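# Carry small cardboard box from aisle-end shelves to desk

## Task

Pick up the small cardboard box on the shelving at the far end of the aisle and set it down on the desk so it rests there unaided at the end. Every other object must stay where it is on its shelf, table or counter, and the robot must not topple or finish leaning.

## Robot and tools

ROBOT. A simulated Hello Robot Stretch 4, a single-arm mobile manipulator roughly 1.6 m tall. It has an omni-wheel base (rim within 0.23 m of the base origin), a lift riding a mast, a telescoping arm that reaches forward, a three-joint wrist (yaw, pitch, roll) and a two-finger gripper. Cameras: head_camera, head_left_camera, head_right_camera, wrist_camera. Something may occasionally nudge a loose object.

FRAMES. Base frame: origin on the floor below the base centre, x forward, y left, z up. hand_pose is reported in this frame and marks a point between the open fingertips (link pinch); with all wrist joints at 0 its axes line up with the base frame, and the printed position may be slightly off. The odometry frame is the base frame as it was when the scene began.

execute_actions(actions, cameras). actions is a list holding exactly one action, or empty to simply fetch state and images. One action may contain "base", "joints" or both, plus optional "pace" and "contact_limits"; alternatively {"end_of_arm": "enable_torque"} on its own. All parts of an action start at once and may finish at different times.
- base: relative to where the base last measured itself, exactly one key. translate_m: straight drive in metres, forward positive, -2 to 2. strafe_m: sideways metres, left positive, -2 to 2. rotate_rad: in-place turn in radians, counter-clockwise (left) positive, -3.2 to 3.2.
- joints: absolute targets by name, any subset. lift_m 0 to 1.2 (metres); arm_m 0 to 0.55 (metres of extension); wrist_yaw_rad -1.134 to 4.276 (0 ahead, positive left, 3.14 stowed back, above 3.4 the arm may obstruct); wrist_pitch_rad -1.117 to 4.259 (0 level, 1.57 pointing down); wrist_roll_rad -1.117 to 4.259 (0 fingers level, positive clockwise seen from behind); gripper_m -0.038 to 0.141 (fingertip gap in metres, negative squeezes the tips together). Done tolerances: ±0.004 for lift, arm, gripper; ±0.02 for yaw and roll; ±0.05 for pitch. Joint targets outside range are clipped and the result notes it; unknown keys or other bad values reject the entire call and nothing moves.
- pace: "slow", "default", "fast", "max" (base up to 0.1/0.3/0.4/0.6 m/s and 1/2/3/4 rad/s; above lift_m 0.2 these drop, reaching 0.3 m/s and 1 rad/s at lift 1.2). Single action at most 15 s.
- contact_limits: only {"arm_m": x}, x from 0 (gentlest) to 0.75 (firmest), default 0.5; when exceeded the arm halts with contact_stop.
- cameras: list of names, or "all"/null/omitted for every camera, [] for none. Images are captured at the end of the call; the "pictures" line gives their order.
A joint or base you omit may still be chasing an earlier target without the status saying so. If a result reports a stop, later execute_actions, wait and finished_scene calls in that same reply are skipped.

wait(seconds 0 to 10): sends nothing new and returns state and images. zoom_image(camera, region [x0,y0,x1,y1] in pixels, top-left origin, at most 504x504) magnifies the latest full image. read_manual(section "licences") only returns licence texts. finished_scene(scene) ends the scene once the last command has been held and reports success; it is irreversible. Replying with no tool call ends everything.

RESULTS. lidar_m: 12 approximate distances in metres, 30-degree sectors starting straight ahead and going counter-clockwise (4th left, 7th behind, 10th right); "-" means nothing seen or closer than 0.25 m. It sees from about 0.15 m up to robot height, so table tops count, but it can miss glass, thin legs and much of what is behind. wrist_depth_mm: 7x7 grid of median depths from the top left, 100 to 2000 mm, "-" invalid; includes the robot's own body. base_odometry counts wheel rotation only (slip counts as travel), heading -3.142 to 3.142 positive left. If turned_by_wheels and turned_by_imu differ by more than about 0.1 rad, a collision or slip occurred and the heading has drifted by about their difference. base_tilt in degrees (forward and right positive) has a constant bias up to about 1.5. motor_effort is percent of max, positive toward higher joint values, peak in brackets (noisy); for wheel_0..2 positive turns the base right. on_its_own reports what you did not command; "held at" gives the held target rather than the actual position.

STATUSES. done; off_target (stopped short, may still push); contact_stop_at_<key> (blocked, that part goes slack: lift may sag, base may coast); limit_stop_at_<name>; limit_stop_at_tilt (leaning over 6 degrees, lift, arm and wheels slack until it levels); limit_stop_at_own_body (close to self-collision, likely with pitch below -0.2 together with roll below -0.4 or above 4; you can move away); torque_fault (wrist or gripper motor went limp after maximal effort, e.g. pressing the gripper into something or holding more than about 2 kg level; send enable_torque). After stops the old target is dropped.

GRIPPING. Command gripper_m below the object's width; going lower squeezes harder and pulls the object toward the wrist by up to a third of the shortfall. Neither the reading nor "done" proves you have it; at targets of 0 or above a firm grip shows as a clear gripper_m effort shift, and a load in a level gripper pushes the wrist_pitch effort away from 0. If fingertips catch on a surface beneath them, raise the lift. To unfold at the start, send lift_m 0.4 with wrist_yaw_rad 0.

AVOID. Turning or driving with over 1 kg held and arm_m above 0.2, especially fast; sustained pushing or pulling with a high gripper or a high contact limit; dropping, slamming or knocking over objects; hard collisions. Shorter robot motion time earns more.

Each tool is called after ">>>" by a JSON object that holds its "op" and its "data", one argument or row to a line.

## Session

>>> {"op": "execute_actions", "data": {
  "actions": []
}}

Scene clock: 0.00 s.
base_odometry: x=+0.000 y=+0.000 heading=+0.000 (m, m, rad; odometry frame)
turned_by_wheels: +0.000 (rad since the last result)
turned_by_imu: +0.000 (rad since the last result)
base_tilt: forward=+0.6 right=+0.5 (deg)
lidar_m: 1.36 2.28 2.32 1.11 1.02 1.04 1.48 1.36 1.41 1.84 1.03 1.28
base_status: not commanded
joint_positions: lift_m=+0.243 arm_m=-0.001 wrist_yaw_rad=+3.042 wrist_pitch_rad=+0.000 wrist_roll_rad=+0.011 gripper_m=+0.057
joint_status: not commanded
motor_effort: lift_m=+18 arm_m=+0 wrist_yaw_rad=+1 wrist_pitch_rad=-8 wrist_roll_rad=+0 gripper_m=+1 wheel_0=+0 wheel_1=+0 wheel_2=+0 (%)
hand_pose: x=-0.1083 y=+0.1157 z=+0.4209 quat_wxyz=(+0.050, +0.000, +0.005, +0.999) (m; base frame)
wrist_depth_mm: 112 137 1661 - - 1138 1060 / 110 137 1708 - - 1464 1499 / 118 142 1756 - - 1756 1576 / 136 246 1661 - - 1808 1576 / 1281 1499 1661 - - 1708 1576 / 1255 1366 198 1499 191 1397 1499 / 991 931 1060 - 1025 1042 1060
pictures: head_camera, head_left_camera, head_right_camera, wrist_camera
Images, in order (width x height): head_camera 420x560, head_left_camera 420x672, head_right_camera 420x672, wrist_camera 616x392.

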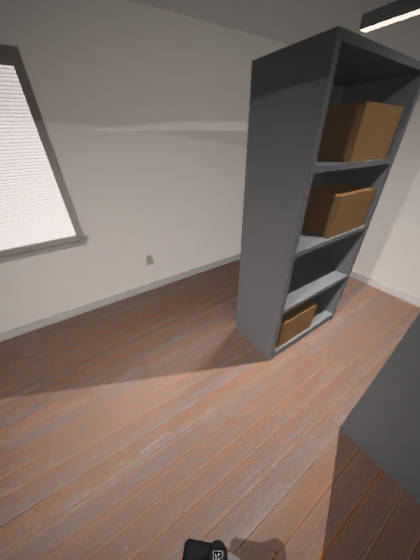

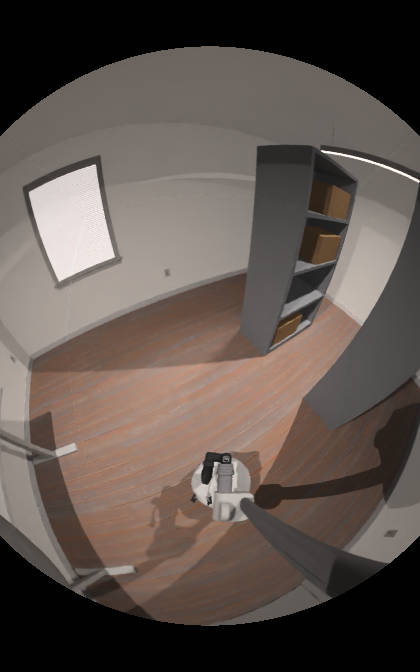

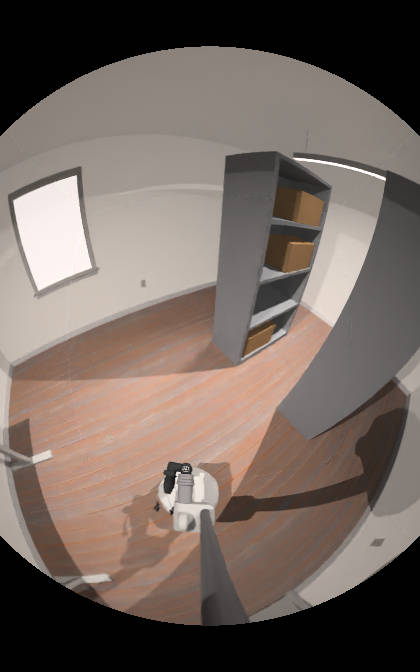

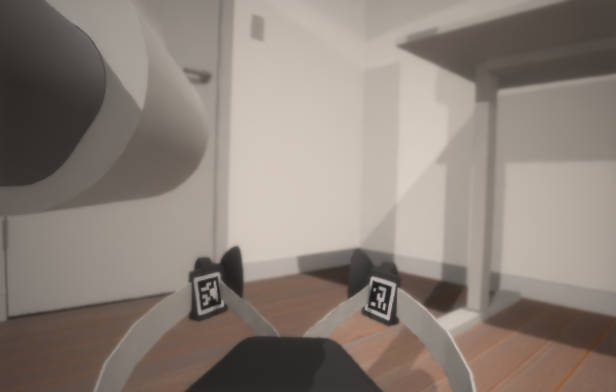

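>>> {"op": "execute_actions", "data": {
  "actions": [
    {"base": {"translate_m": 0.6}, "pace": "max"}
  ],
  "cameras": ["head_camera"]
}}

>>> {"op": "execute_actions", "data": {
  "actions": [
    {"base": {"rotate_rad": -0.985}, "pace": "fast"}
  ],
  "cameras": ["head_camera", "head_left_camera", "head_right_camera"]
}}

Scene clock: 4.70 s.
base_odometry: x=+0.600 y=+0.000 heading=+0.000 (m, m, rad; odometry frame)
turned_by_wheels: +0.000 (rad since the last result)
turned_by_imu: -0.004 (rad since the last result)
base_tilt: forward=+0.6 right=+0.5 (deg)
lidar_m: 0.90 1.82 1.81 2.32 1.35 1.41 2.00 1.86 1.91 0.77 0.94 0.75
base_status: done
joint_positions: lift_m=+0.243 arm_m=-0.001 wrist_yaw_rad=+3.042 wrist_pitch_rad=+0.000 wrist_roll_rad=+0.011 gripper_m=+0.057
joint_status: not commanded
motor_effort: lift_m=+18(18) arm_m=+0(0) wrist_yaw_rad=+1(1) wrist_pitch_rad=-9(7) wrist_roll_rad=-2(1) gripper_m=-3(7) wheel_0=-1(5) wheel_1=-1(9) wheel_2=-1(15) (%)
hand_pose: x=-0.1083 y=+0.1157 z=+0.4209 quat_wxyz=(+0.050, +0.000, +0.005, +0.999) (m; base frame)
wrist_depth_mm: 112 137 - - - - 1756 / 110 137 - - - 1661 1430 / 119 142 - - - - 1863 / 136 245 - - - - 1808 / 1708 1921 - - - - 1921 / 1336 1430 198 1537 191 1499 1499 / 991 931 1060 - 1042 1025 1060
pictures: head_camera
Images, in order (width x height): head_camera 420x560.

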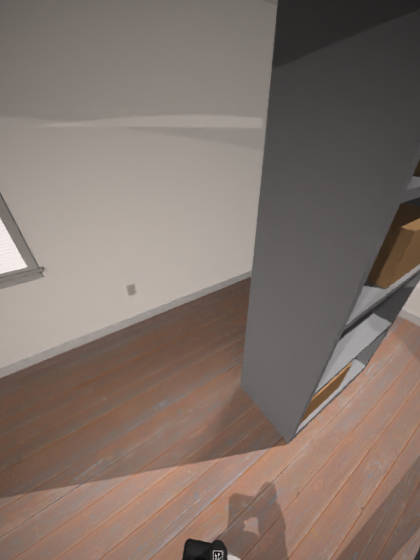

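Scene clock: 6.13 s.
base_odometry: x=+0.600 y=+0.000 heading=-0.985 (m, m, rad; odometry frame)
turned_by_wheels: -0.985 (rad since the last result)
turned_by_imu: -0.979 (rad since the last result)
base_tilt: forward=+0.7 right=+0.5 (deg)
lidar_m: 1.15 0.76 0.99 1.81 1.87 2.27 1.41 1.41 1.95 1.87 1.02 0.75
base_status: done
joint_positions: lift_m=+0.243 arm_m=-0.001 wrist_yaw_rad=+3.042 wrist_pitch_rad=+0.000 wrist_roll_rad=+0.011 gripper_m=+0.057
joint_status: not commanded
motor_effort: lift_m=+18(18) arm_m=+0(0) wrist_yaw_rad=+2(1) wrist_pitch_rad=-7(10) wrist_roll_rad=+0(1) gripper_m=-4(5) wheel_0=+1(7) wheel_1=+0(9) wheel_2=+0(8) (%)
hand_pose: x=-0.1083 y=+0.1157 z=+0.4209 quat_wxyz=(+0.050, +0.000, +0.005, +0.999) (m; base frame)
wrist_depth_mm: 112 137 - - - - - / 110 138 1576 1983 - - - / 119 142 - - - - - / 136 246 - - - - - / 1983 - - - - - - / 1366 1397 198 1499 191 1576 1537 / 991 917 1078 - 1025 1025 1060
pictures: head_camera, head_left_camera, head_right_camera
Images, in order (width x height): head_camera 420x560, head_left_camera 420x672, head_right_camera 420x672.

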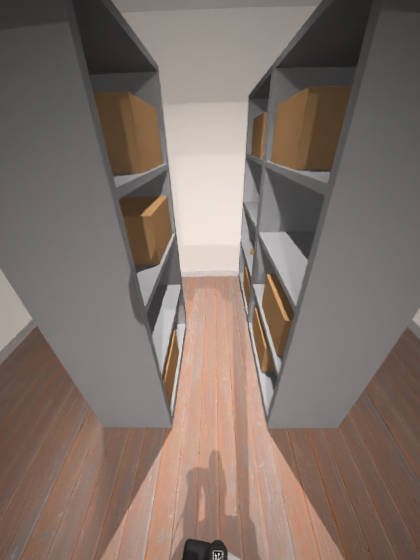

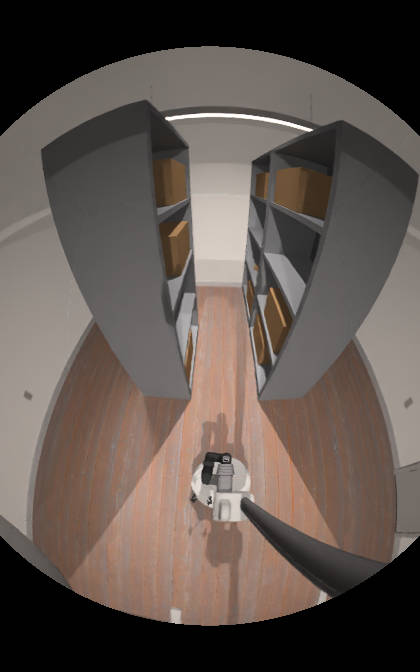

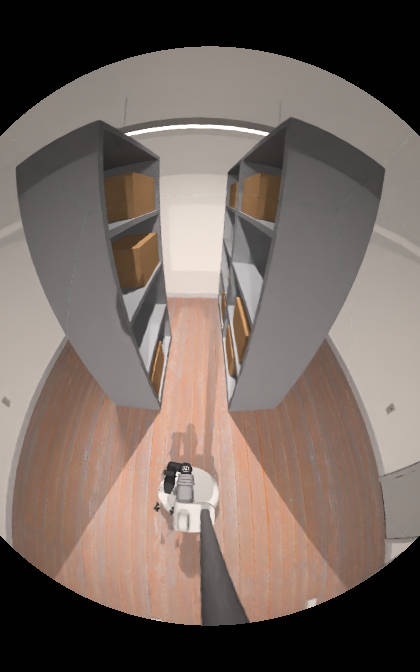

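>>> {"op": "zoom_image", "data": {
  "camera": "head_camera",
  "region": [120, 200, 320, 560]
}}

>>> {"op": "zoom_image", "data": {
  "camera": "head_camera",
  "region": [40, 0, 400, 300]
}}

Region (120, 200, 320, 560) of head_camera's 420x560 image, scaled by 1.400, with more detail than that image has.

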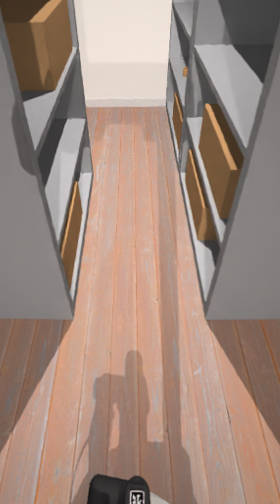

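Region (40, 0, 400, 300) of head_camera's 420x560 image, scaled by 1.400, with more detail than that image has.

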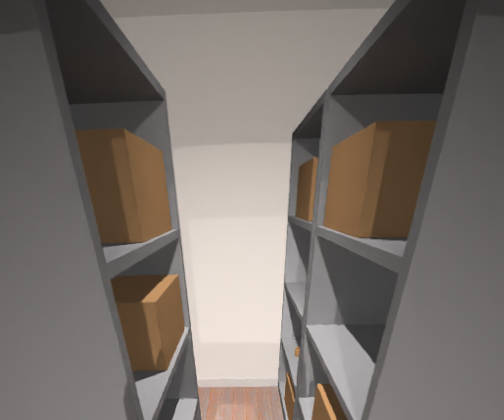

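>>> {"op": "execute_actions", "data": {
  "actions": [
    {"base": {"translate_m": 1.4}, "pace": "max"}
  ],
  "cameras": ["head_camera", "head_left_camera", "head_right_camera"]
}}

Scene clock: 13.43 s.
base_odometry: x=+1.374 y=-1.166 heading=-0.985 (m, m, rad; odometry frame)
turned_by_wheels: +0.000 (rad since the last result)
turned_by_imu: -0.007 (rad since the last result)
base_tilt: forward=+0.7 right=+0.5 (deg)
lidar_m: 1.01 1.11 0.32 0.29 0.32 0.43 3.62 0.42 0.27 0.25 0.27 0.39
base_status: done
joint_positions: lift_m=+0.243 arm_m=-0.001 wrist_yaw_rad=+3.042 wrist_pitch_rad=+0.000 wrist_roll_rad=+0.011 gripper_m=+0.057
joint_status: not commanded
motor_effort: lift_m=+18(18) arm_m=+0(0) wrist_yaw_rad=+1(1) wrist_pitch_rad=-8(7) wrist_roll_rad=+0(0) gripper_m=-6(6) wheel_0=-2(8) wheel_1=-1(12) wheel_2=-1(11) (%)
hand_pose: x=-0.1083 y=+0.1157 z=+0.4209 quat_wxyz=(+0.050, +0.000, +0.005, +0.999) (m; base frame)
wrist_depth_mm: 112 137 - - 778 809 820 / 110 138 - - 778 809 820 / 119 142 - - 778 402 297 / 136 246 - - 788 809 809 / 1308 - - - 778 820 798 / 931 1397 198 1464 191 455 410 / 741 917 1060 - 647 364 317
pictures: head_camera, head_left_camera, head_right_camera
Images, in order (width x height): head_camera 420x560, head_left_camera 420x672, head_right_camera 420x672.

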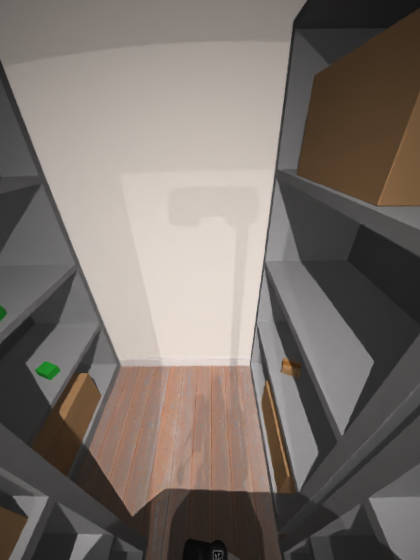

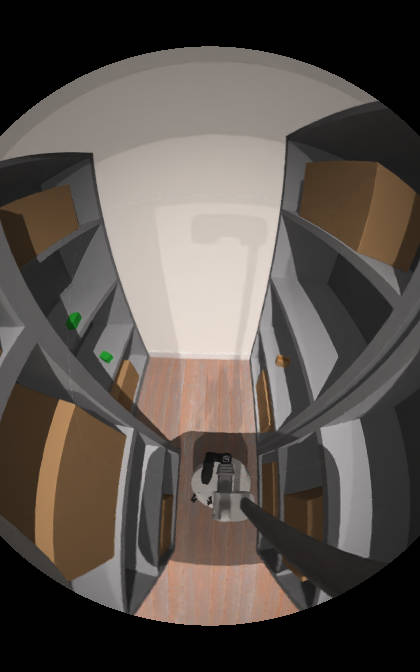

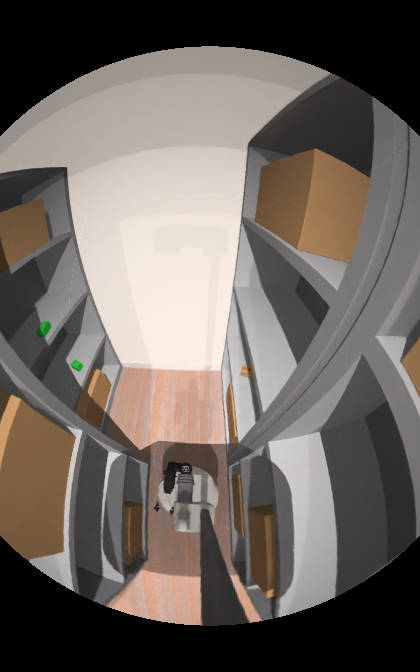

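>>> {"op": "zoom_image", "data": {
  "camera": "head_camera",
  "region": [240, 310, 340, 410]
}}

>>> {"op": "zoom_image", "data": {
  "camera": "head_left_camera",
  "region": [245, 320, 325, 400]
}}

Region (240, 310, 340, 410) of head_camera's 420x560 image, scaled by 5.040, with more detail than that image has.

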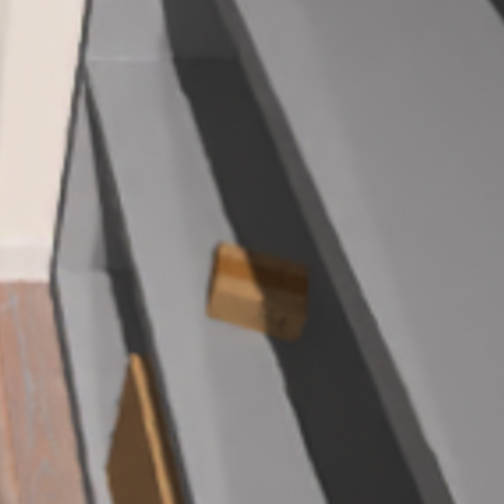

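Region (245, 320, 325, 400) of head_left_camera's 420x672 image, scaled by 6.300, with more detail than that image has.

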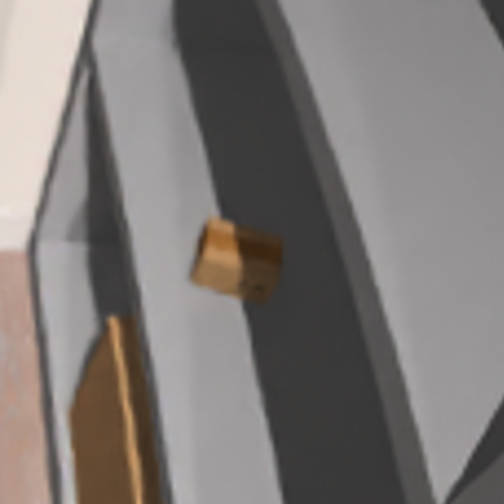

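>>> {"op": "execute_actions", "data": {
  "actions": [
    {"base": {"translate_m": 0.2}, "joints": {"lift_m": 0.64, "arm_m": 0.2}, "pace": "max"}
  ],
  "cameras": []
}}

>>> {"op": "execute_actions", "data": {
  "actions": [
    {"joints": {"wrist_pitch_rad": 2.84, "wrist_roll_rad": 3.14, "wrist_yaw_rad": 2.44, "gripper_m": 0.13}, "pace": "fast"}
  ],
  "cameras": ["head_camera", "wrist_camera"]
}}

Scene clock: 21.10 s.
base_odometry: x=+1.485 y=-1.333 heading=-0.985 (m, m, rad; odometry frame)
turned_by_wheels: +0.000 (rad since the last result)
turned_by_imu: -0.002 (rad since the last result)
base_tilt: forward=+0.7 right=+0.6 (deg)
lidar_m: 0.95 1.01 0.80 0.27 0.30 0.41 - 0.40 0.26 0.25 0.25 0.35
base_status: done
joint_positions: lift_m=+0.640 arm_m=+0.198 wrist_yaw_rad=+3.042 wrist_pitch_rad=+0.000 wrist_roll_rad=+0.011 gripper_m=+0.057
joint_status: all done
motor_effort: lift_m=+21(23) arm_m=+9(9) wrist_yaw_rad=+1(2) wrist_pitch_rad=-6(8) wrist_roll_rad=-1(0) gripper_m=-6(6) wheel_0=-1(4) wheel_1=-1(4) wheel_2=+1(14) (%)
hand_pose: x=+0.0910 y=+0.1157 z=+0.8180 quat_wxyz=(+0.050, +0.000, +0.005, +0.999) (m; base frame)
wrist_depth_mm: 130 1078 - - 723 436 309 / 117 178 - - 715 413 309 / 132 178 392 - 891 676 310 / 176 334 - - 1205 1160 310 / 359 - - - 1229 1160 309 / 362 1098 196 - 191 1025 312 / 355 741 1983 - 732 683 314
pictures: none
No camera images: the call's "cameras" was empty. Leave "cameras" out to get every camera's image.

Scene clock: 23.47 s.
base_odometry: x=+1.485 y=-1.333 heading=-0.985 (m, m, rad; odometry frame)
turned_by_wheels: +0.000 (rad since the last result)
turned_by_imu: -0.001 (rad since the last result)
base_tilt: forward=+0.8 right=+0.5 (deg)
lidar_m: 0.95 0.97 0.78 0.29 0.31 0.44 - 0.38 0.26 0.25 0.25 0.38
base_status: not commanded
joint_positions: lift_m=+0.640 arm_m=+0.199 wrist_yaw_rad=+2.440 wrist_pitch_rad=+2.837 wrist_roll_rad=+3.140 gripper_m=+0.130
joint_status: all done
motor_effort: lift_m=+21(21) arm_m=+8(8) wrist_yaw_rad=+1(6) wrist_pitch_rad=+6(9) wrist_roll_rad=+0(4) gripper_m=+0(5) wheel_0=-1(1) wheel_1=-1(1) wheel_2=+1(1) (%)
hand_pose: x=+0.6361 y=-0.1109 z=+0.7316 quat_wxyz=(+0.928, +0.051, +0.143, -0.339) (m; base frame)
wrist_depth_mm: 402 459 504 569 699 699 603 / 413 473 530 603 750 715 621 / 427 492 554 627 809 732 627 / 442 512 585 668 820 759 654 / 462 504 609 647 691 699 654 / 480 213 621 525 480 430 535 / 496 585 668 - 430 387 413
pictures: head_camera, wrist_camera
Images, in order (width x height): head_camera 420x560, wrist_camera 616x392.

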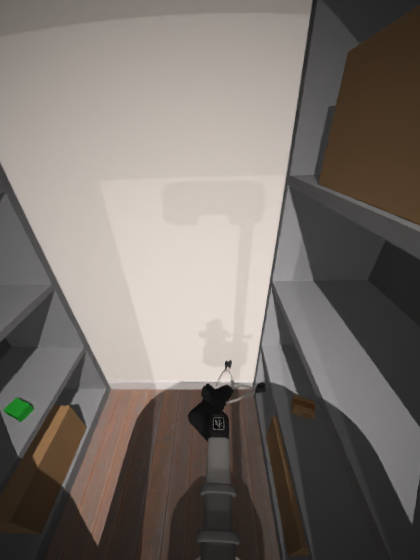

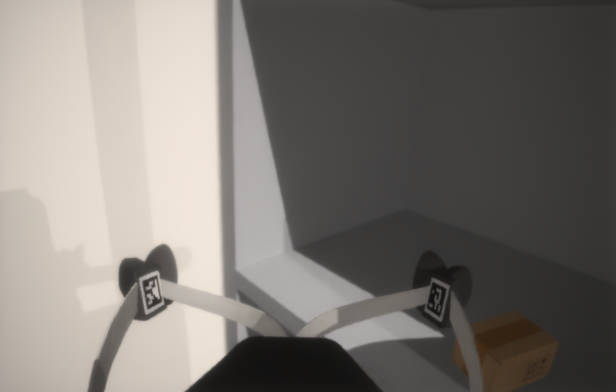

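>>> {"op": "zoom_image", "data": {
  "camera": "wrist_camera",
  "region": [430, 280, 590, 392]
}}

>>> {"op": "zoom_image", "data": {
  "camera": "head_camera",
  "region": [190, 340, 340, 460]
}}

Region (430, 280, 590, 392) of wrist_camera's 616x392 image, scaled by 3.150; it fills the top 353 rows of this view, and the rest is white.

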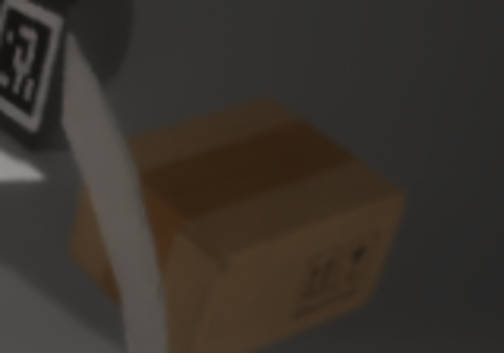

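Region (190, 340, 340, 460) of head_camera's 420x560 image, scaled by 3.360, with more detail than that image has; it fills the top 403 rows of this view, and the rest is white.

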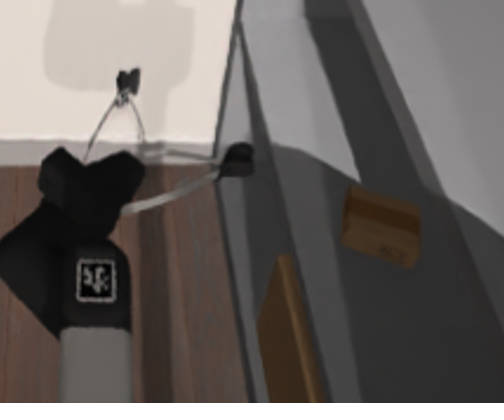

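>>> {"op": "execute_actions", "data": {
  "actions": [
    {"base": {"rotate_rad": -0.107}, "joints": {"wrist_yaw_rad": 1.315, "arm_m": 0.446, "lift_m": 0.545}}
  ],
  "cameras": ["head_camera", "wrist_camera"]
}}

Scene clock: 29.03 s.
base_odometry: x=+1.485 y=-1.333 heading=-1.093 (m, m, rad; odometry frame)
turned_by_wheels: -0.107 (rad since the last result)
turned_by_imu: -0.108 (rad since the last result)
base_tilt: forward=+0.6 right=+0.6 (deg)
lidar_m: 0.72 0.96 0.85 0.29 0.30 0.40 0.87 0.46 0.29 0.25 0.25 0.33
base_status: done
joint_positions: lift_m=+0.545 arm_m=+0.444 wrist_yaw_rad=+1.315 wrist_pitch_rad=+2.838 wrist_roll_rad=+3.140 gripper_m=+0.130
joint_status: all done
motor_effort: lift_m=+14(17) arm_m=+8(9) wrist_yaw_rad=-1(6) wrist_pitch_rad=+5(6) wrist_roll_rad=+1(1) gripper_m=+2(1) wheel_0=+1(7) wheel_1=+0(3) wheel_2=-1(4) (%)
hand_pose: x=+0.6304 y=-0.2884 z=+0.6372 quat_wxyz=(+0.604, +0.119, +0.093, -0.782) (m; base frame)
wrist_depth_mm: 436 462 500 549 597 640 535 / 449 484 525 574 634 661 539 / 462 504 554 603 661 683 549 / 488 530 569 615 676 668 559 / 439 445 462 477 484 500 504 / 342 212 325 281 340 357 379 / 286 286 300 - 301 303 310
pictures: head_camera, wrist_camera
Images, in order (width x height): head_camera 420x560, wrist_camera 616x392.

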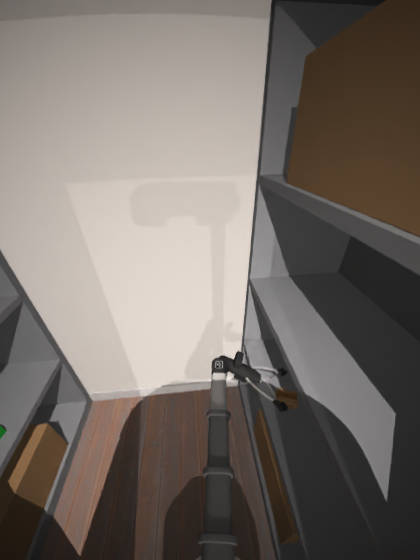

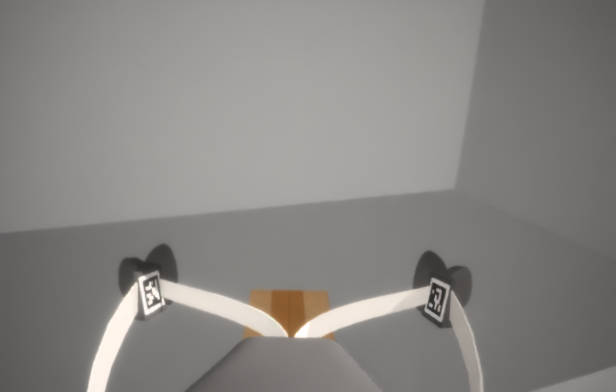

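>>> {"op": "execute_actions", "data": {
  "actions": [
    {"joints": {"arm_m": 0.451, "lift_m": 0.474, "gripper_m": 0.095}}
  ],
  "cameras": ["wrist_camera"]
}}

Scene clock: 31.27 s.
base_odometry: x=+1.485 y=-1.333 heading=-1.092 (m, m, rad; odometry frame)
turned_by_wheels: +0.000 (rad since the last result)
turned_by_imu: -0.001 (rad since the last result)
base_tilt: forward=+0.6 right=+0.5 (deg)
lidar_m: 0.72 0.97 0.82 0.30 0.30 0.40 0.87 0.45 0.26 0.25 0.25 0.34
base_status: not commanded
joint_positions: lift_m=+0.474 arm_m=+0.449 wrist_yaw_rad=+1.315 wrist_pitch_rad=+2.838 wrist_roll_rad=+3.140 gripper_m=+0.095
joint_status: all done
motor_effort: lift_m=+14(15) arm_m=+9(9) wrist_yaw_rad=+0(0) wrist_pitch_rad=+5(7) wrist_roll_rad=+0(1) gripper_m=-1(2) wheel_0=+1(0) wheel_1=+0(0) wheel_2=-1(1) (%)
hand_pose: x=+0.6353 y=-0.2884 z=+0.5663 quat_wxyz=(+0.604, +0.119, +0.093, -0.782) (m; base frame)
wrist_depth_mm: 433 466 500 539 597 640 539 / 449 480 525 574 627 668 544 / 466 500 544 597 654 668 554 / 413 424 439 459 473 488 508 / 297 304 297 213 327 336 342 / 231 224 204 206 194 254 257 / 193 191 204 - 204 204 211
pictures: wrist_camera
Images, in order (width x height): wrist_camera 616x392.

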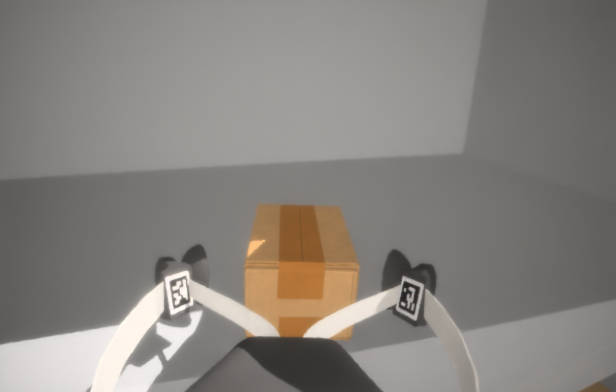

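>>> {"op": "execute_actions", "data": {
  "actions": [
    {"joints": {"gripper_m": 0.02}}
  ],
  "cameras": ["wrist_camera"]
}}

>>> {"op": "execute_actions", "data": {
  "actions": [
    {"joints": {"lift_m": 0.51}, "pace": "fast"}
  ],
  "cameras": ["wrist_camera"]
}}

Scene clock: 33.20 s.
base_odometry: x=+1.485 y=-1.333 heading=-1.092 (m, m, rad; odometry frame)
turned_by_wheels: +0.000 (rad since the last result)
turned_by_imu: -0.001 (rad since the last result)
base_tilt: forward=+0.6 right=+0.5 (deg)
lidar_m: 0.71 0.97 0.82 0.29 0.29 0.38 0.86 0.45 0.28 0.25 0.25 0.34
base_status: not commanded
joint_positions: lift_m=+0.474 arm_m=+0.449 wrist_yaw_rad=+1.315 wrist_pitch_rad=+2.837 wrist_roll_rad=+3.140 gripper_m=+0.021
joint_status: all done
motor_effort: lift_m=+14(14) arm_m=+9(8) wrist_yaw_rad=+0(0) wrist_pitch_rad=+8(10) wrist_roll_rad=+1(0) gripper_m=-24(22) wheel_0=+1(1) wheel_1=+0(0) wheel_2=-1(1) (%)
hand_pose: x=+0.6353 y=-0.2884 z=+0.5660 quat_wxyz=(+0.604, +0.120, +0.093, -0.782) (m; base frame)
wrist_depth_mm: 430 466 500 549 597 634 539 / 449 484 521 569 627 661 549 / 466 504 544 597 654 668 554 / 413 424 436 455 466 484 508 / 294 303 293 206 329 336 340 / 229 218 190 194 186 254 256 / 194 191 203 - 202 196 211
pictures: wrist_camera
Images, in order (width x height): wrist_camera 616x392.

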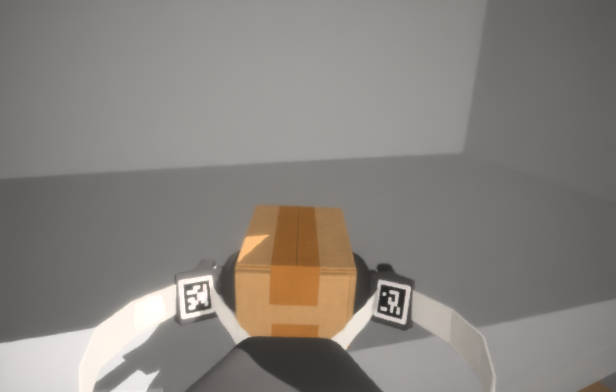

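Scene clock: 34.03 s.
base_odometry: x=+1.485 y=-1.333 heading=-1.092 (m, m, rad; odometry frame)
turned_by_wheels: +0.000 (rad since the last result)
turned_by_imu: +0.000 (rad since the last result)
base_tilt: forward=+0.6 right=+0.6 (deg)
lidar_m: 0.72 0.98 0.84 0.28 0.31 0.38 0.87 0.47 0.28 0.25 0.25 0.34
base_status: not commanded
joint_positions: lift_m=+0.510 arm_m=+0.449 wrist_yaw_rad=+1.315 wrist_pitch_rad=+2.837 wrist_roll_rad=+3.140 gripper_m=+0.021
joint_status: all done
motor_effort: lift_m=+22(23) arm_m=+9(9) wrist_yaw_rad=+0(0) wrist_pitch_rad=+9(11) wrist_roll_rad=+0(0) gripper_m=-21(23) wheel_0=+0(1) wheel_1=+0(0) wheel_2=-1(1) (%)
hand_pose: x=+0.6353 y=-0.2883 z=+0.6013 quat_wxyz=(+0.604, +0.120, +0.094, -0.782) (m; base frame)
wrist_depth_mm: 427 466 504 544 597 634 539 / 445 480 521 569 627 661 544 / 466 504 549 609 661 683 554 / 469 508 539 559 580 603 544 / 364 375 362 204 404 415 421 / 285 271 190 194 186 315 319 / 240 236 251 - 252 243 265
pictures: wrist_camera
Images, in order (width x height): wrist_camera 616x392.

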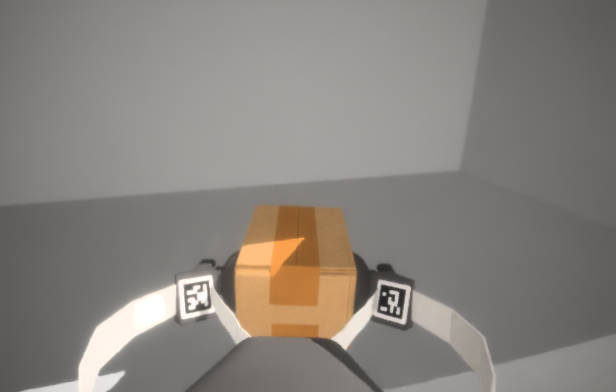

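>>> {"op": "execute_actions", "data": {
  "actions": [
    {"base": {"rotate_rad": 0.107}, "joints": {"wrist_yaw_rad": 2.84, "arm_m": 0.0}, "pace": "fast"}
  ],
  "cameras": ["head_camera", "wrist_camera"]
}}

Scene clock: 37.37 s.
base_odometry: x=+1.485 y=-1.333 heading=-0.986 (m, m, rad; odometry frame)
turned_by_wheels: +0.107 (rad since the last result)
turned_by_imu: +0.105 (rad since the last result)
base_tilt: forward=+0.6 right=+0.6 (deg)
lidar_m: 0.95 1.00 0.80 0.28 0.30 0.43 - 0.39 0.27 0.25 0.25 0.36
base_status: done
joint_positions: lift_m=+0.510 arm_m=+0.002 wrist_yaw_rad=+2.840 wrist_pitch_rad=+2.836 wrist_roll_rad=+3.140 gripper_m=+0.021
joint_status: all done
motor_effort: lift_m=+22(22) arm_m=-8(10) wrist_yaw_rad=+0(8) wrist_pitch_rad=+10(10) wrist_roll_rad=-1(1) gripper_m=-24(26) wheel_0=-1(9) wheel_1=-2(13) wheel_2=+1(10) (%)
hand_pose: x=+0.4612 y=+0.0018 z=+0.6012 quat_wxyz=(+0.977, +0.022, +0.150, -0.148) (m; base frame)
wrist_depth_mm: 574 615 654 699 707 768 788 / 597 640 683 732 741 809 798 / 615 668 715 778 778 854 820 / 647 699 750 798 699 597 615 / 683 741 759 204 866 469 421 / 707 732 190 195 186 976 373 / 741 809 842 - 878 508 530
pictures: head_camera, wrist_camera
Images, in order (width x height): head_camera 420x560, wrist_camera 616x392.

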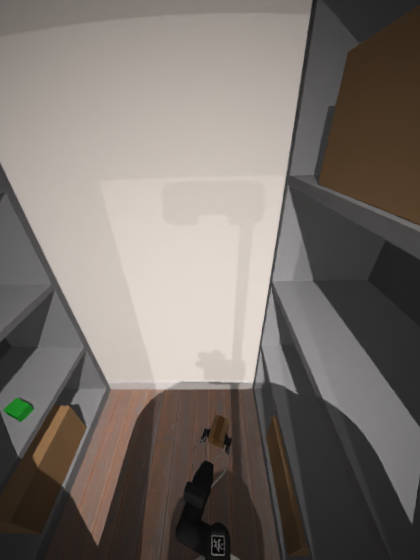

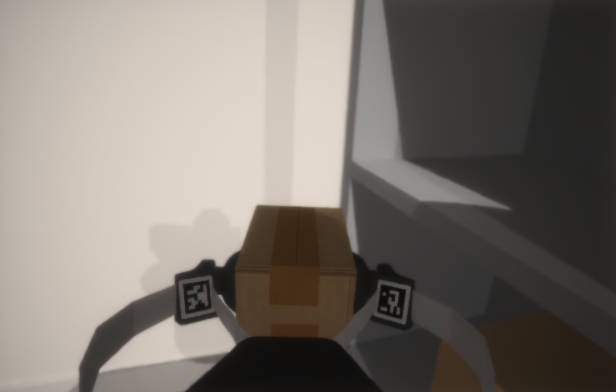

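>>> {"op": "execute_actions", "data": {
  "actions": [
    {"base": {"translate_m": -2.0}, "pace": "max"}
  ],
  "cameras": ["head_left_camera", "wrist_camera"]
}}

Scene clock: 43.90 s.
base_odometry: x=+0.380 y=+0.334 heading=-0.986 (m, m, rad; odometry frame)
turned_by_wheels: +0.000 (rad since the last result)
turned_by_imu: +0.005 (rad since the last result)
base_tilt: forward=+0.6 right=+0.6 (deg)
lidar_m: 1.15 1.10 1.93 1.78 1.85 1.02 0.97 0.99 1.35 1.85 1.95 1.14
base_status: done
joint_positions: lift_m=+0.510 arm_m=+0.002 wrist_yaw_rad=+2.840 wrist_pitch_rad=+2.837 wrist_roll_rad=+3.140 gripper_m=+0.021
joint_status: not commanded
motor_effort: lift_m=+21(22) arm_m=-9(9) wrist_yaw_rad=+1(1) wrist_pitch_rad=+10(10) wrist_roll_rad=+0(1) gripper_m=-24(28) wheel_0=+0(5) wheel_1=+0(10) wheel_2=+0(13) (%)
hand_pose: x=+0.4612 y=+0.0017 z=+0.6013 quat_wxyz=(+0.977, +0.022, +0.150, -0.148) (m; base frame)
wrist_depth_mm: 1336 - - 1661 878 960 - / 715 - - 1229 917 1008 - / 732 - - 1464 991 1078 - / 759 1756 - 1336 1042 1983 1983 / 798 1397 1464 205 1078 1464 1618 / 842 991 190 194 186 1205 1229 / 878 931 976 - 976 960 1025
pictures: head_left_camera, wrist_camera
Images, in order (width x height): head_left_camera 420x672, wrist_camera 616x392.

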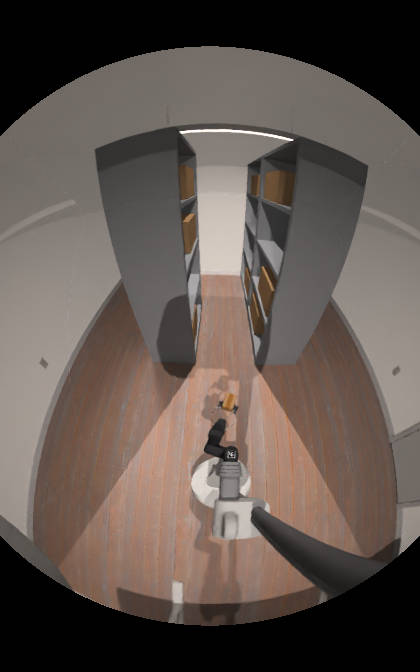

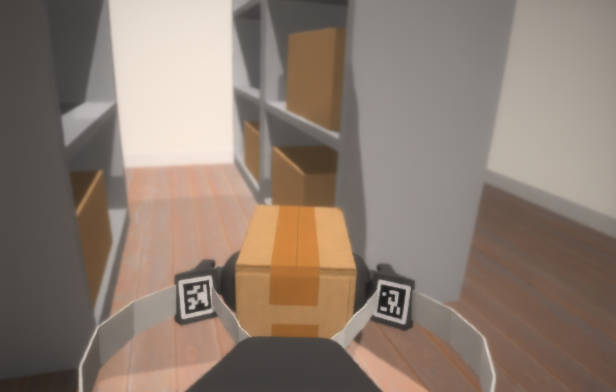

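>>> {"op": "execute_actions", "data": {
  "actions": [
    {"base": {"rotate_rad": -2.92}, "joints": {"lift_m": 0.95}, "pace": "fast"}
  ],
  "cameras": ["head_camera", "wrist_camera"]
}}

Scene clock: 46.73 s.
base_odometry: x=+0.380 y=+0.334 heading=+2.377 (m, m, rad; odometry frame)
turned_by_wheels: -2.920 (rad since the last result)
turned_by_imu: -2.903 (rad since the last result)
base_tilt: forward=+0.7 right=+0.6 (deg)
lidar_m: 0.96 1.08 1.89 1.85 1.31 1.16 1.13 1.25 1.80 1.77 2.07 0.96
base_status: done
joint_positions: lift_m=+0.950 arm_m=+0.002 wrist_yaw_rad=+2.840 wrist_pitch_rad=+2.837 wrist_roll_rad=+3.140 gripper_m=+0.021
joint_status: all done
motor_effort: lift_m=+22(22) arm_m=-8(9) wrist_yaw_rad=+1(3) wrist_pitch_rad=+9(9) wrist_roll_rad=+1(2) gripper_m=-25(21) wheel_0=-1(6) wheel_1=+0(8) wheel_2=-1(11) (%)
hand_pose: x=+0.4612 y=+0.0017 z=+1.0413 quat_wxyz=(+0.977, +0.022, +0.150, -0.148) (m; base frame)
wrist_depth_mm: 1336 1397 1397 1430 1499 1499 1499 / 1366 1430 1430 1499 1499 1537 1576 / 946 991 1008 1060 1138 1661 1661 / 1537 1537 1576 798 1661 1708 1756 / 1618 1618 1661 205 1756 1808 1808 / 1661 1756 190 195 186 1921 1921 / 1499 1464 1618 - 1576 1499 1661
pictures: head_camera, wrist_camera
Images, in order (width x height): head_camera 420x560, wrist_camera 616x392.

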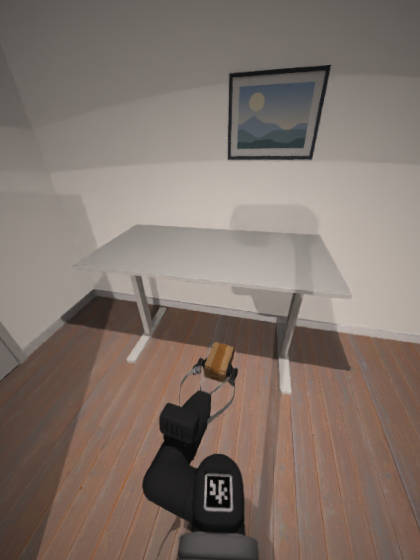

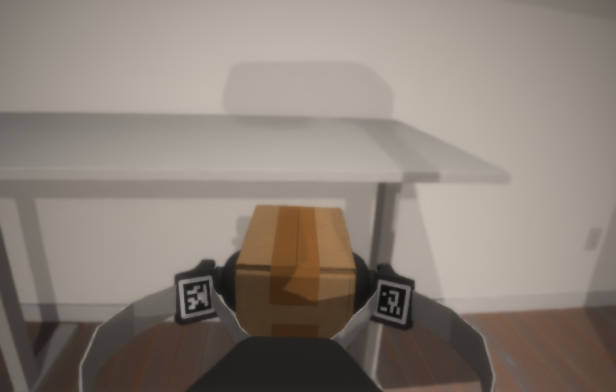

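>>> {"op": "execute_actions", "data": {
  "actions": [
    {"base": {"translate_m": 0.3}, "joints": {"lift_m": 0.93, "arm_m": 0.42}, "pace": "fast"}
  ],
  "cameras": ["head_camera", "wrist_camera"]
}}

Scene clock: 49.40 s.
base_odometry: x=+0.164 y=+0.542 heading=+2.377 (m, m, rad; odometry frame)
turned_by_wheels: +0.000 (rad since the last result)
turned_by_imu: -0.002 (rad since the last result)
base_tilt: forward=+0.7 right=+0.6 (deg)
lidar_m: 0.67 0.75 1.80 1.79 2.08 1.40 1.43 1.57 1.86 1.82 0.86 0.66
base_status: done
joint_positions: lift_m=+0.930 arm_m=+0.418 wrist_yaw_rad=+2.840 wrist_pitch_rad=+2.837 wrist_roll_rad=+3.140 gripper_m=+0.021
joint_status: all done
motor_effort: lift_m=+15(19) arm_m=+9(10) wrist_yaw_rad=+2(0) wrist_pitch_rad=+10(10) wrist_roll_rad=+1(0) gripper_m=-26(24) wheel_0=+0(7) wheel_1=+1(4) wheel_2=-1(9) (%)
hand_pose: x=+0.8781 y=+0.0017 z=+1.0219 quat_wxyz=(+0.977, +0.022, +0.150, -0.148) (m; base frame)
wrist_depth_mm: 723 732 750 768 788 809 820 / 750 768 778 809 831 842 854 / 778 798 820 842 854 866 904 / 512 525 544 564 580 603 621 / 370 382 368 205 410 418 424 / 290 274 190 195 186 317 320 / 245 241 256 - 254 246 266
pictures: head_camera, wrist_camera
Images, in order (width x height): head_camera 420x560, wrist_camera 616x392.

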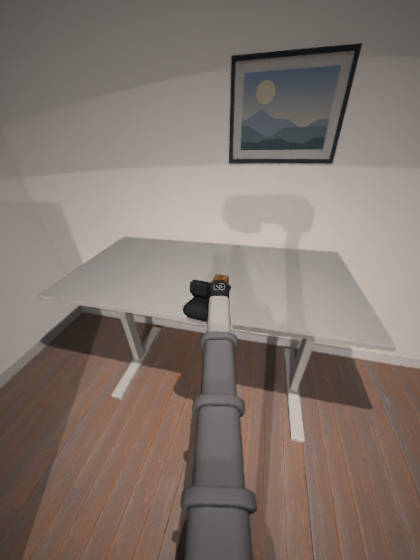

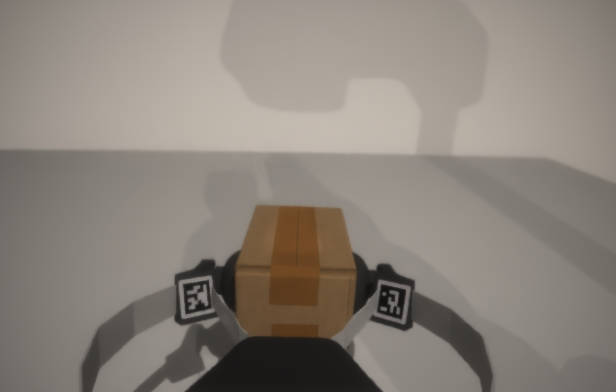

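>>> {"op": "execute_actions", "data": {
  "actions": [
    {"joints": {"lift_m": 0.893}}
  ],
  "cameras": ["wrist_camera"]
}}

Scene clock: 50.77 s.
base_odometry: x=+0.164 y=+0.542 heading=+2.377 (m, m, rad; odometry frame)
turned_by_wheels: +0.000 (rad since the last result)
turned_by_imu: +0.000 (rad since the last result)
base_tilt: forward=+0.7 right=+0.6 (deg)
lidar_m: 0.68 0.75 1.81 1.79 2.08 1.40 1.43 1.57 1.87 1.83 0.85 0.68
base_status: not commanded
joint_positions: lift_m=+0.893 arm_m=+0.418 wrist_yaw_rad=+2.840 wrist_pitch_rad=+2.837 wrist_roll_rad=+3.140 gripper_m=+0.021
joint_status: all done
motor_effort: lift_m=+14(14) arm_m=+9(8) wrist_yaw_rad=+1(2) wrist_pitch_rad=+8(9) wrist_roll_rad=+0(0) gripper_m=-21(24) wheel_0=+0(0) wheel_1=+1(1) wheel_2=-1(1) (%)
hand_pose: x=+0.8781 y=+0.0017 z=+0.9849 quat_wxyz=(+0.977, +0.022, +0.150, -0.148) (m; base frame)
wrist_depth_mm: 723 732 750 759 788 809 820 / 750 778 778 798 820 854 854 / 676 691 723 768 798 866 891 / 413 421 439 455 466 484 500 / 297 307 293 205 329 332 338 / 232 220 190 195 186 255 256 / 196 193 204 - 204 198 209
pictures: wrist_camera
Images, in order (width x height): wrist_camera 616x392.

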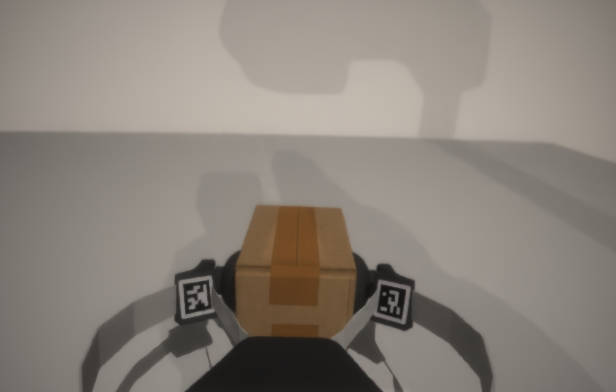

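Height matches the grasp height. Releasing.

>>> {"op": "execute_actions", "data": {
  "actions": [
    {"joints": {"gripper_m": 0.1}}
  ],
  "cameras": ["wrist_camera"]
}}

Scene clock: 52.60 s.
base_odometry: x=+0.164 y=+0.542 heading=+2.377 (m, m, rad; odometry frame)
turned_by_wheels: +0.000 (rad since the last result)
turned_by_imu: -0.001 (rad since the last result)
base_tilt: forward=+0.7 right=+0.5 (deg)
lidar_m: 0.65 0.76 1.82 1.79 2.07 1.40 1.42 1.57 1.85 1.85 0.84 0.68
base_status: not commanded
joint_positions: lift_m=+0.893 arm_m=+0.418 wrist_yaw_rad=+2.840 wrist_pitch_rad=+2.837 wrist_roll_rad=+3.140 gripper_m=+0.100
joint_status: all done
motor_effort: lift_m=+14(14) arm_m=+8(8) wrist_yaw_rad=+2(1) wrist_pitch_rad=+7(7) wrist_roll_rad=+0(0) gripper_m=+0(23) wheel_0=+1(1) wheel_1=+1(1) wheel_2=-1(1) (%)
hand_pose: x=+0.8782 y=+0.0017 z=+0.9851 quat_wxyz=(+0.977, +0.022, +0.150, -0.148) (m; base frame)
wrist_depth_mm: 723 741 759 768 788 798 820 / 759 759 798 809 820 831 866 / 676 707 732 778 798 854 891 / 415 427 442 452 469 484 496 / 298 306 297 215 329 336 340 / 233 221 205 206 207 256 257 / 196 193 205 - 205 206 211
pictures: wrist_camera
Images, in order (width x height): wrist_camera 616x392.

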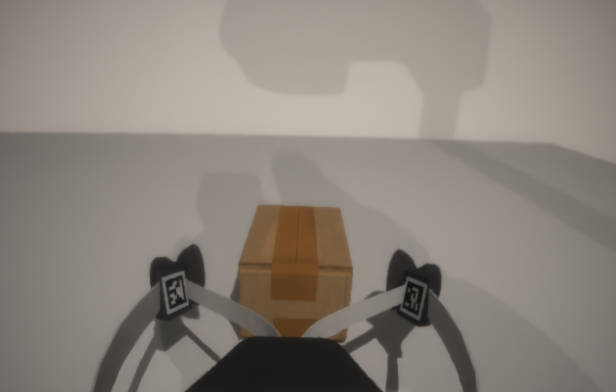

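>>> {"op": "execute_actions", "data": {
  "actions": [
    {"joints": {"lift_m": 0.97, "arm_m": 0.32}, "pace": "fast"}
  ],
  "cameras": ["wrist_camera", "head_camera"]
}}

Scene clock: 53.93 s.
base_odometry: x=+0.164 y=+0.542 heading=+2.377 (m, m, rad; odometry frame)
turned_by_wheels: +0.000 (rad since the last result)
turned_by_imu: +0.000 (rad since the last result)
base_tilt: forward=+0.7 right=+0.5 (deg)
lidar_m: 0.67 0.76 1.81 1.80 2.08 1.41 1.42 1.57 1.84 1.83 0.84 0.68
base_status: not commanded
joint_positions: lift_m=+0.970 arm_m=+0.322 wrist_yaw_rad=+2.840 wrist_pitch_rad=+2.838 wrist_roll_rad=+3.140 gripper_m=+0.100
joint_status: all done
motor_effort: lift_m=+21(21) arm_m=-9(10) wrist_yaw_rad=+1(2) wrist_pitch_rad=+5(7) wrist_roll_rad=+0(0) gripper_m=+0(2) wheel_0=+1(1) wheel_1=+1(1) wheel_2=-1(1) (%)
hand_pose: x=+0.7813 y=+0.0017 z=+1.0616 quat_wxyz=(+0.977, +0.022, +0.150, -0.148) (m; base frame)
wrist_depth_mm: 798 820 842 854 878 904 904 / 842 866 878 891 917 931 960 / 866 891 917 931 960 991 1008 / 627 647 668 683 707 732 759 / 455 466 452 488 496 504 512 / 353 334 312 322 207 389 389 / 297 293 310 - 309 312 319
pictures: head_camera, wrist_camera
Images, in order (width x height): head_camera 420x560, wrist_camera 616x392.

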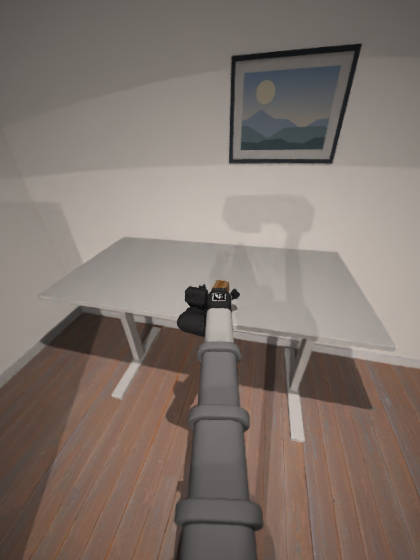

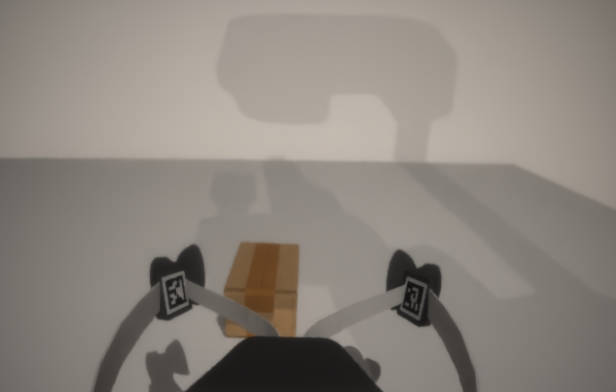

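The box sits on the desk and the gripper is clear of it.

>>> {"op": "finished_scene", "data": {
  "scene": 2
}}

The scene is finished: the task was done.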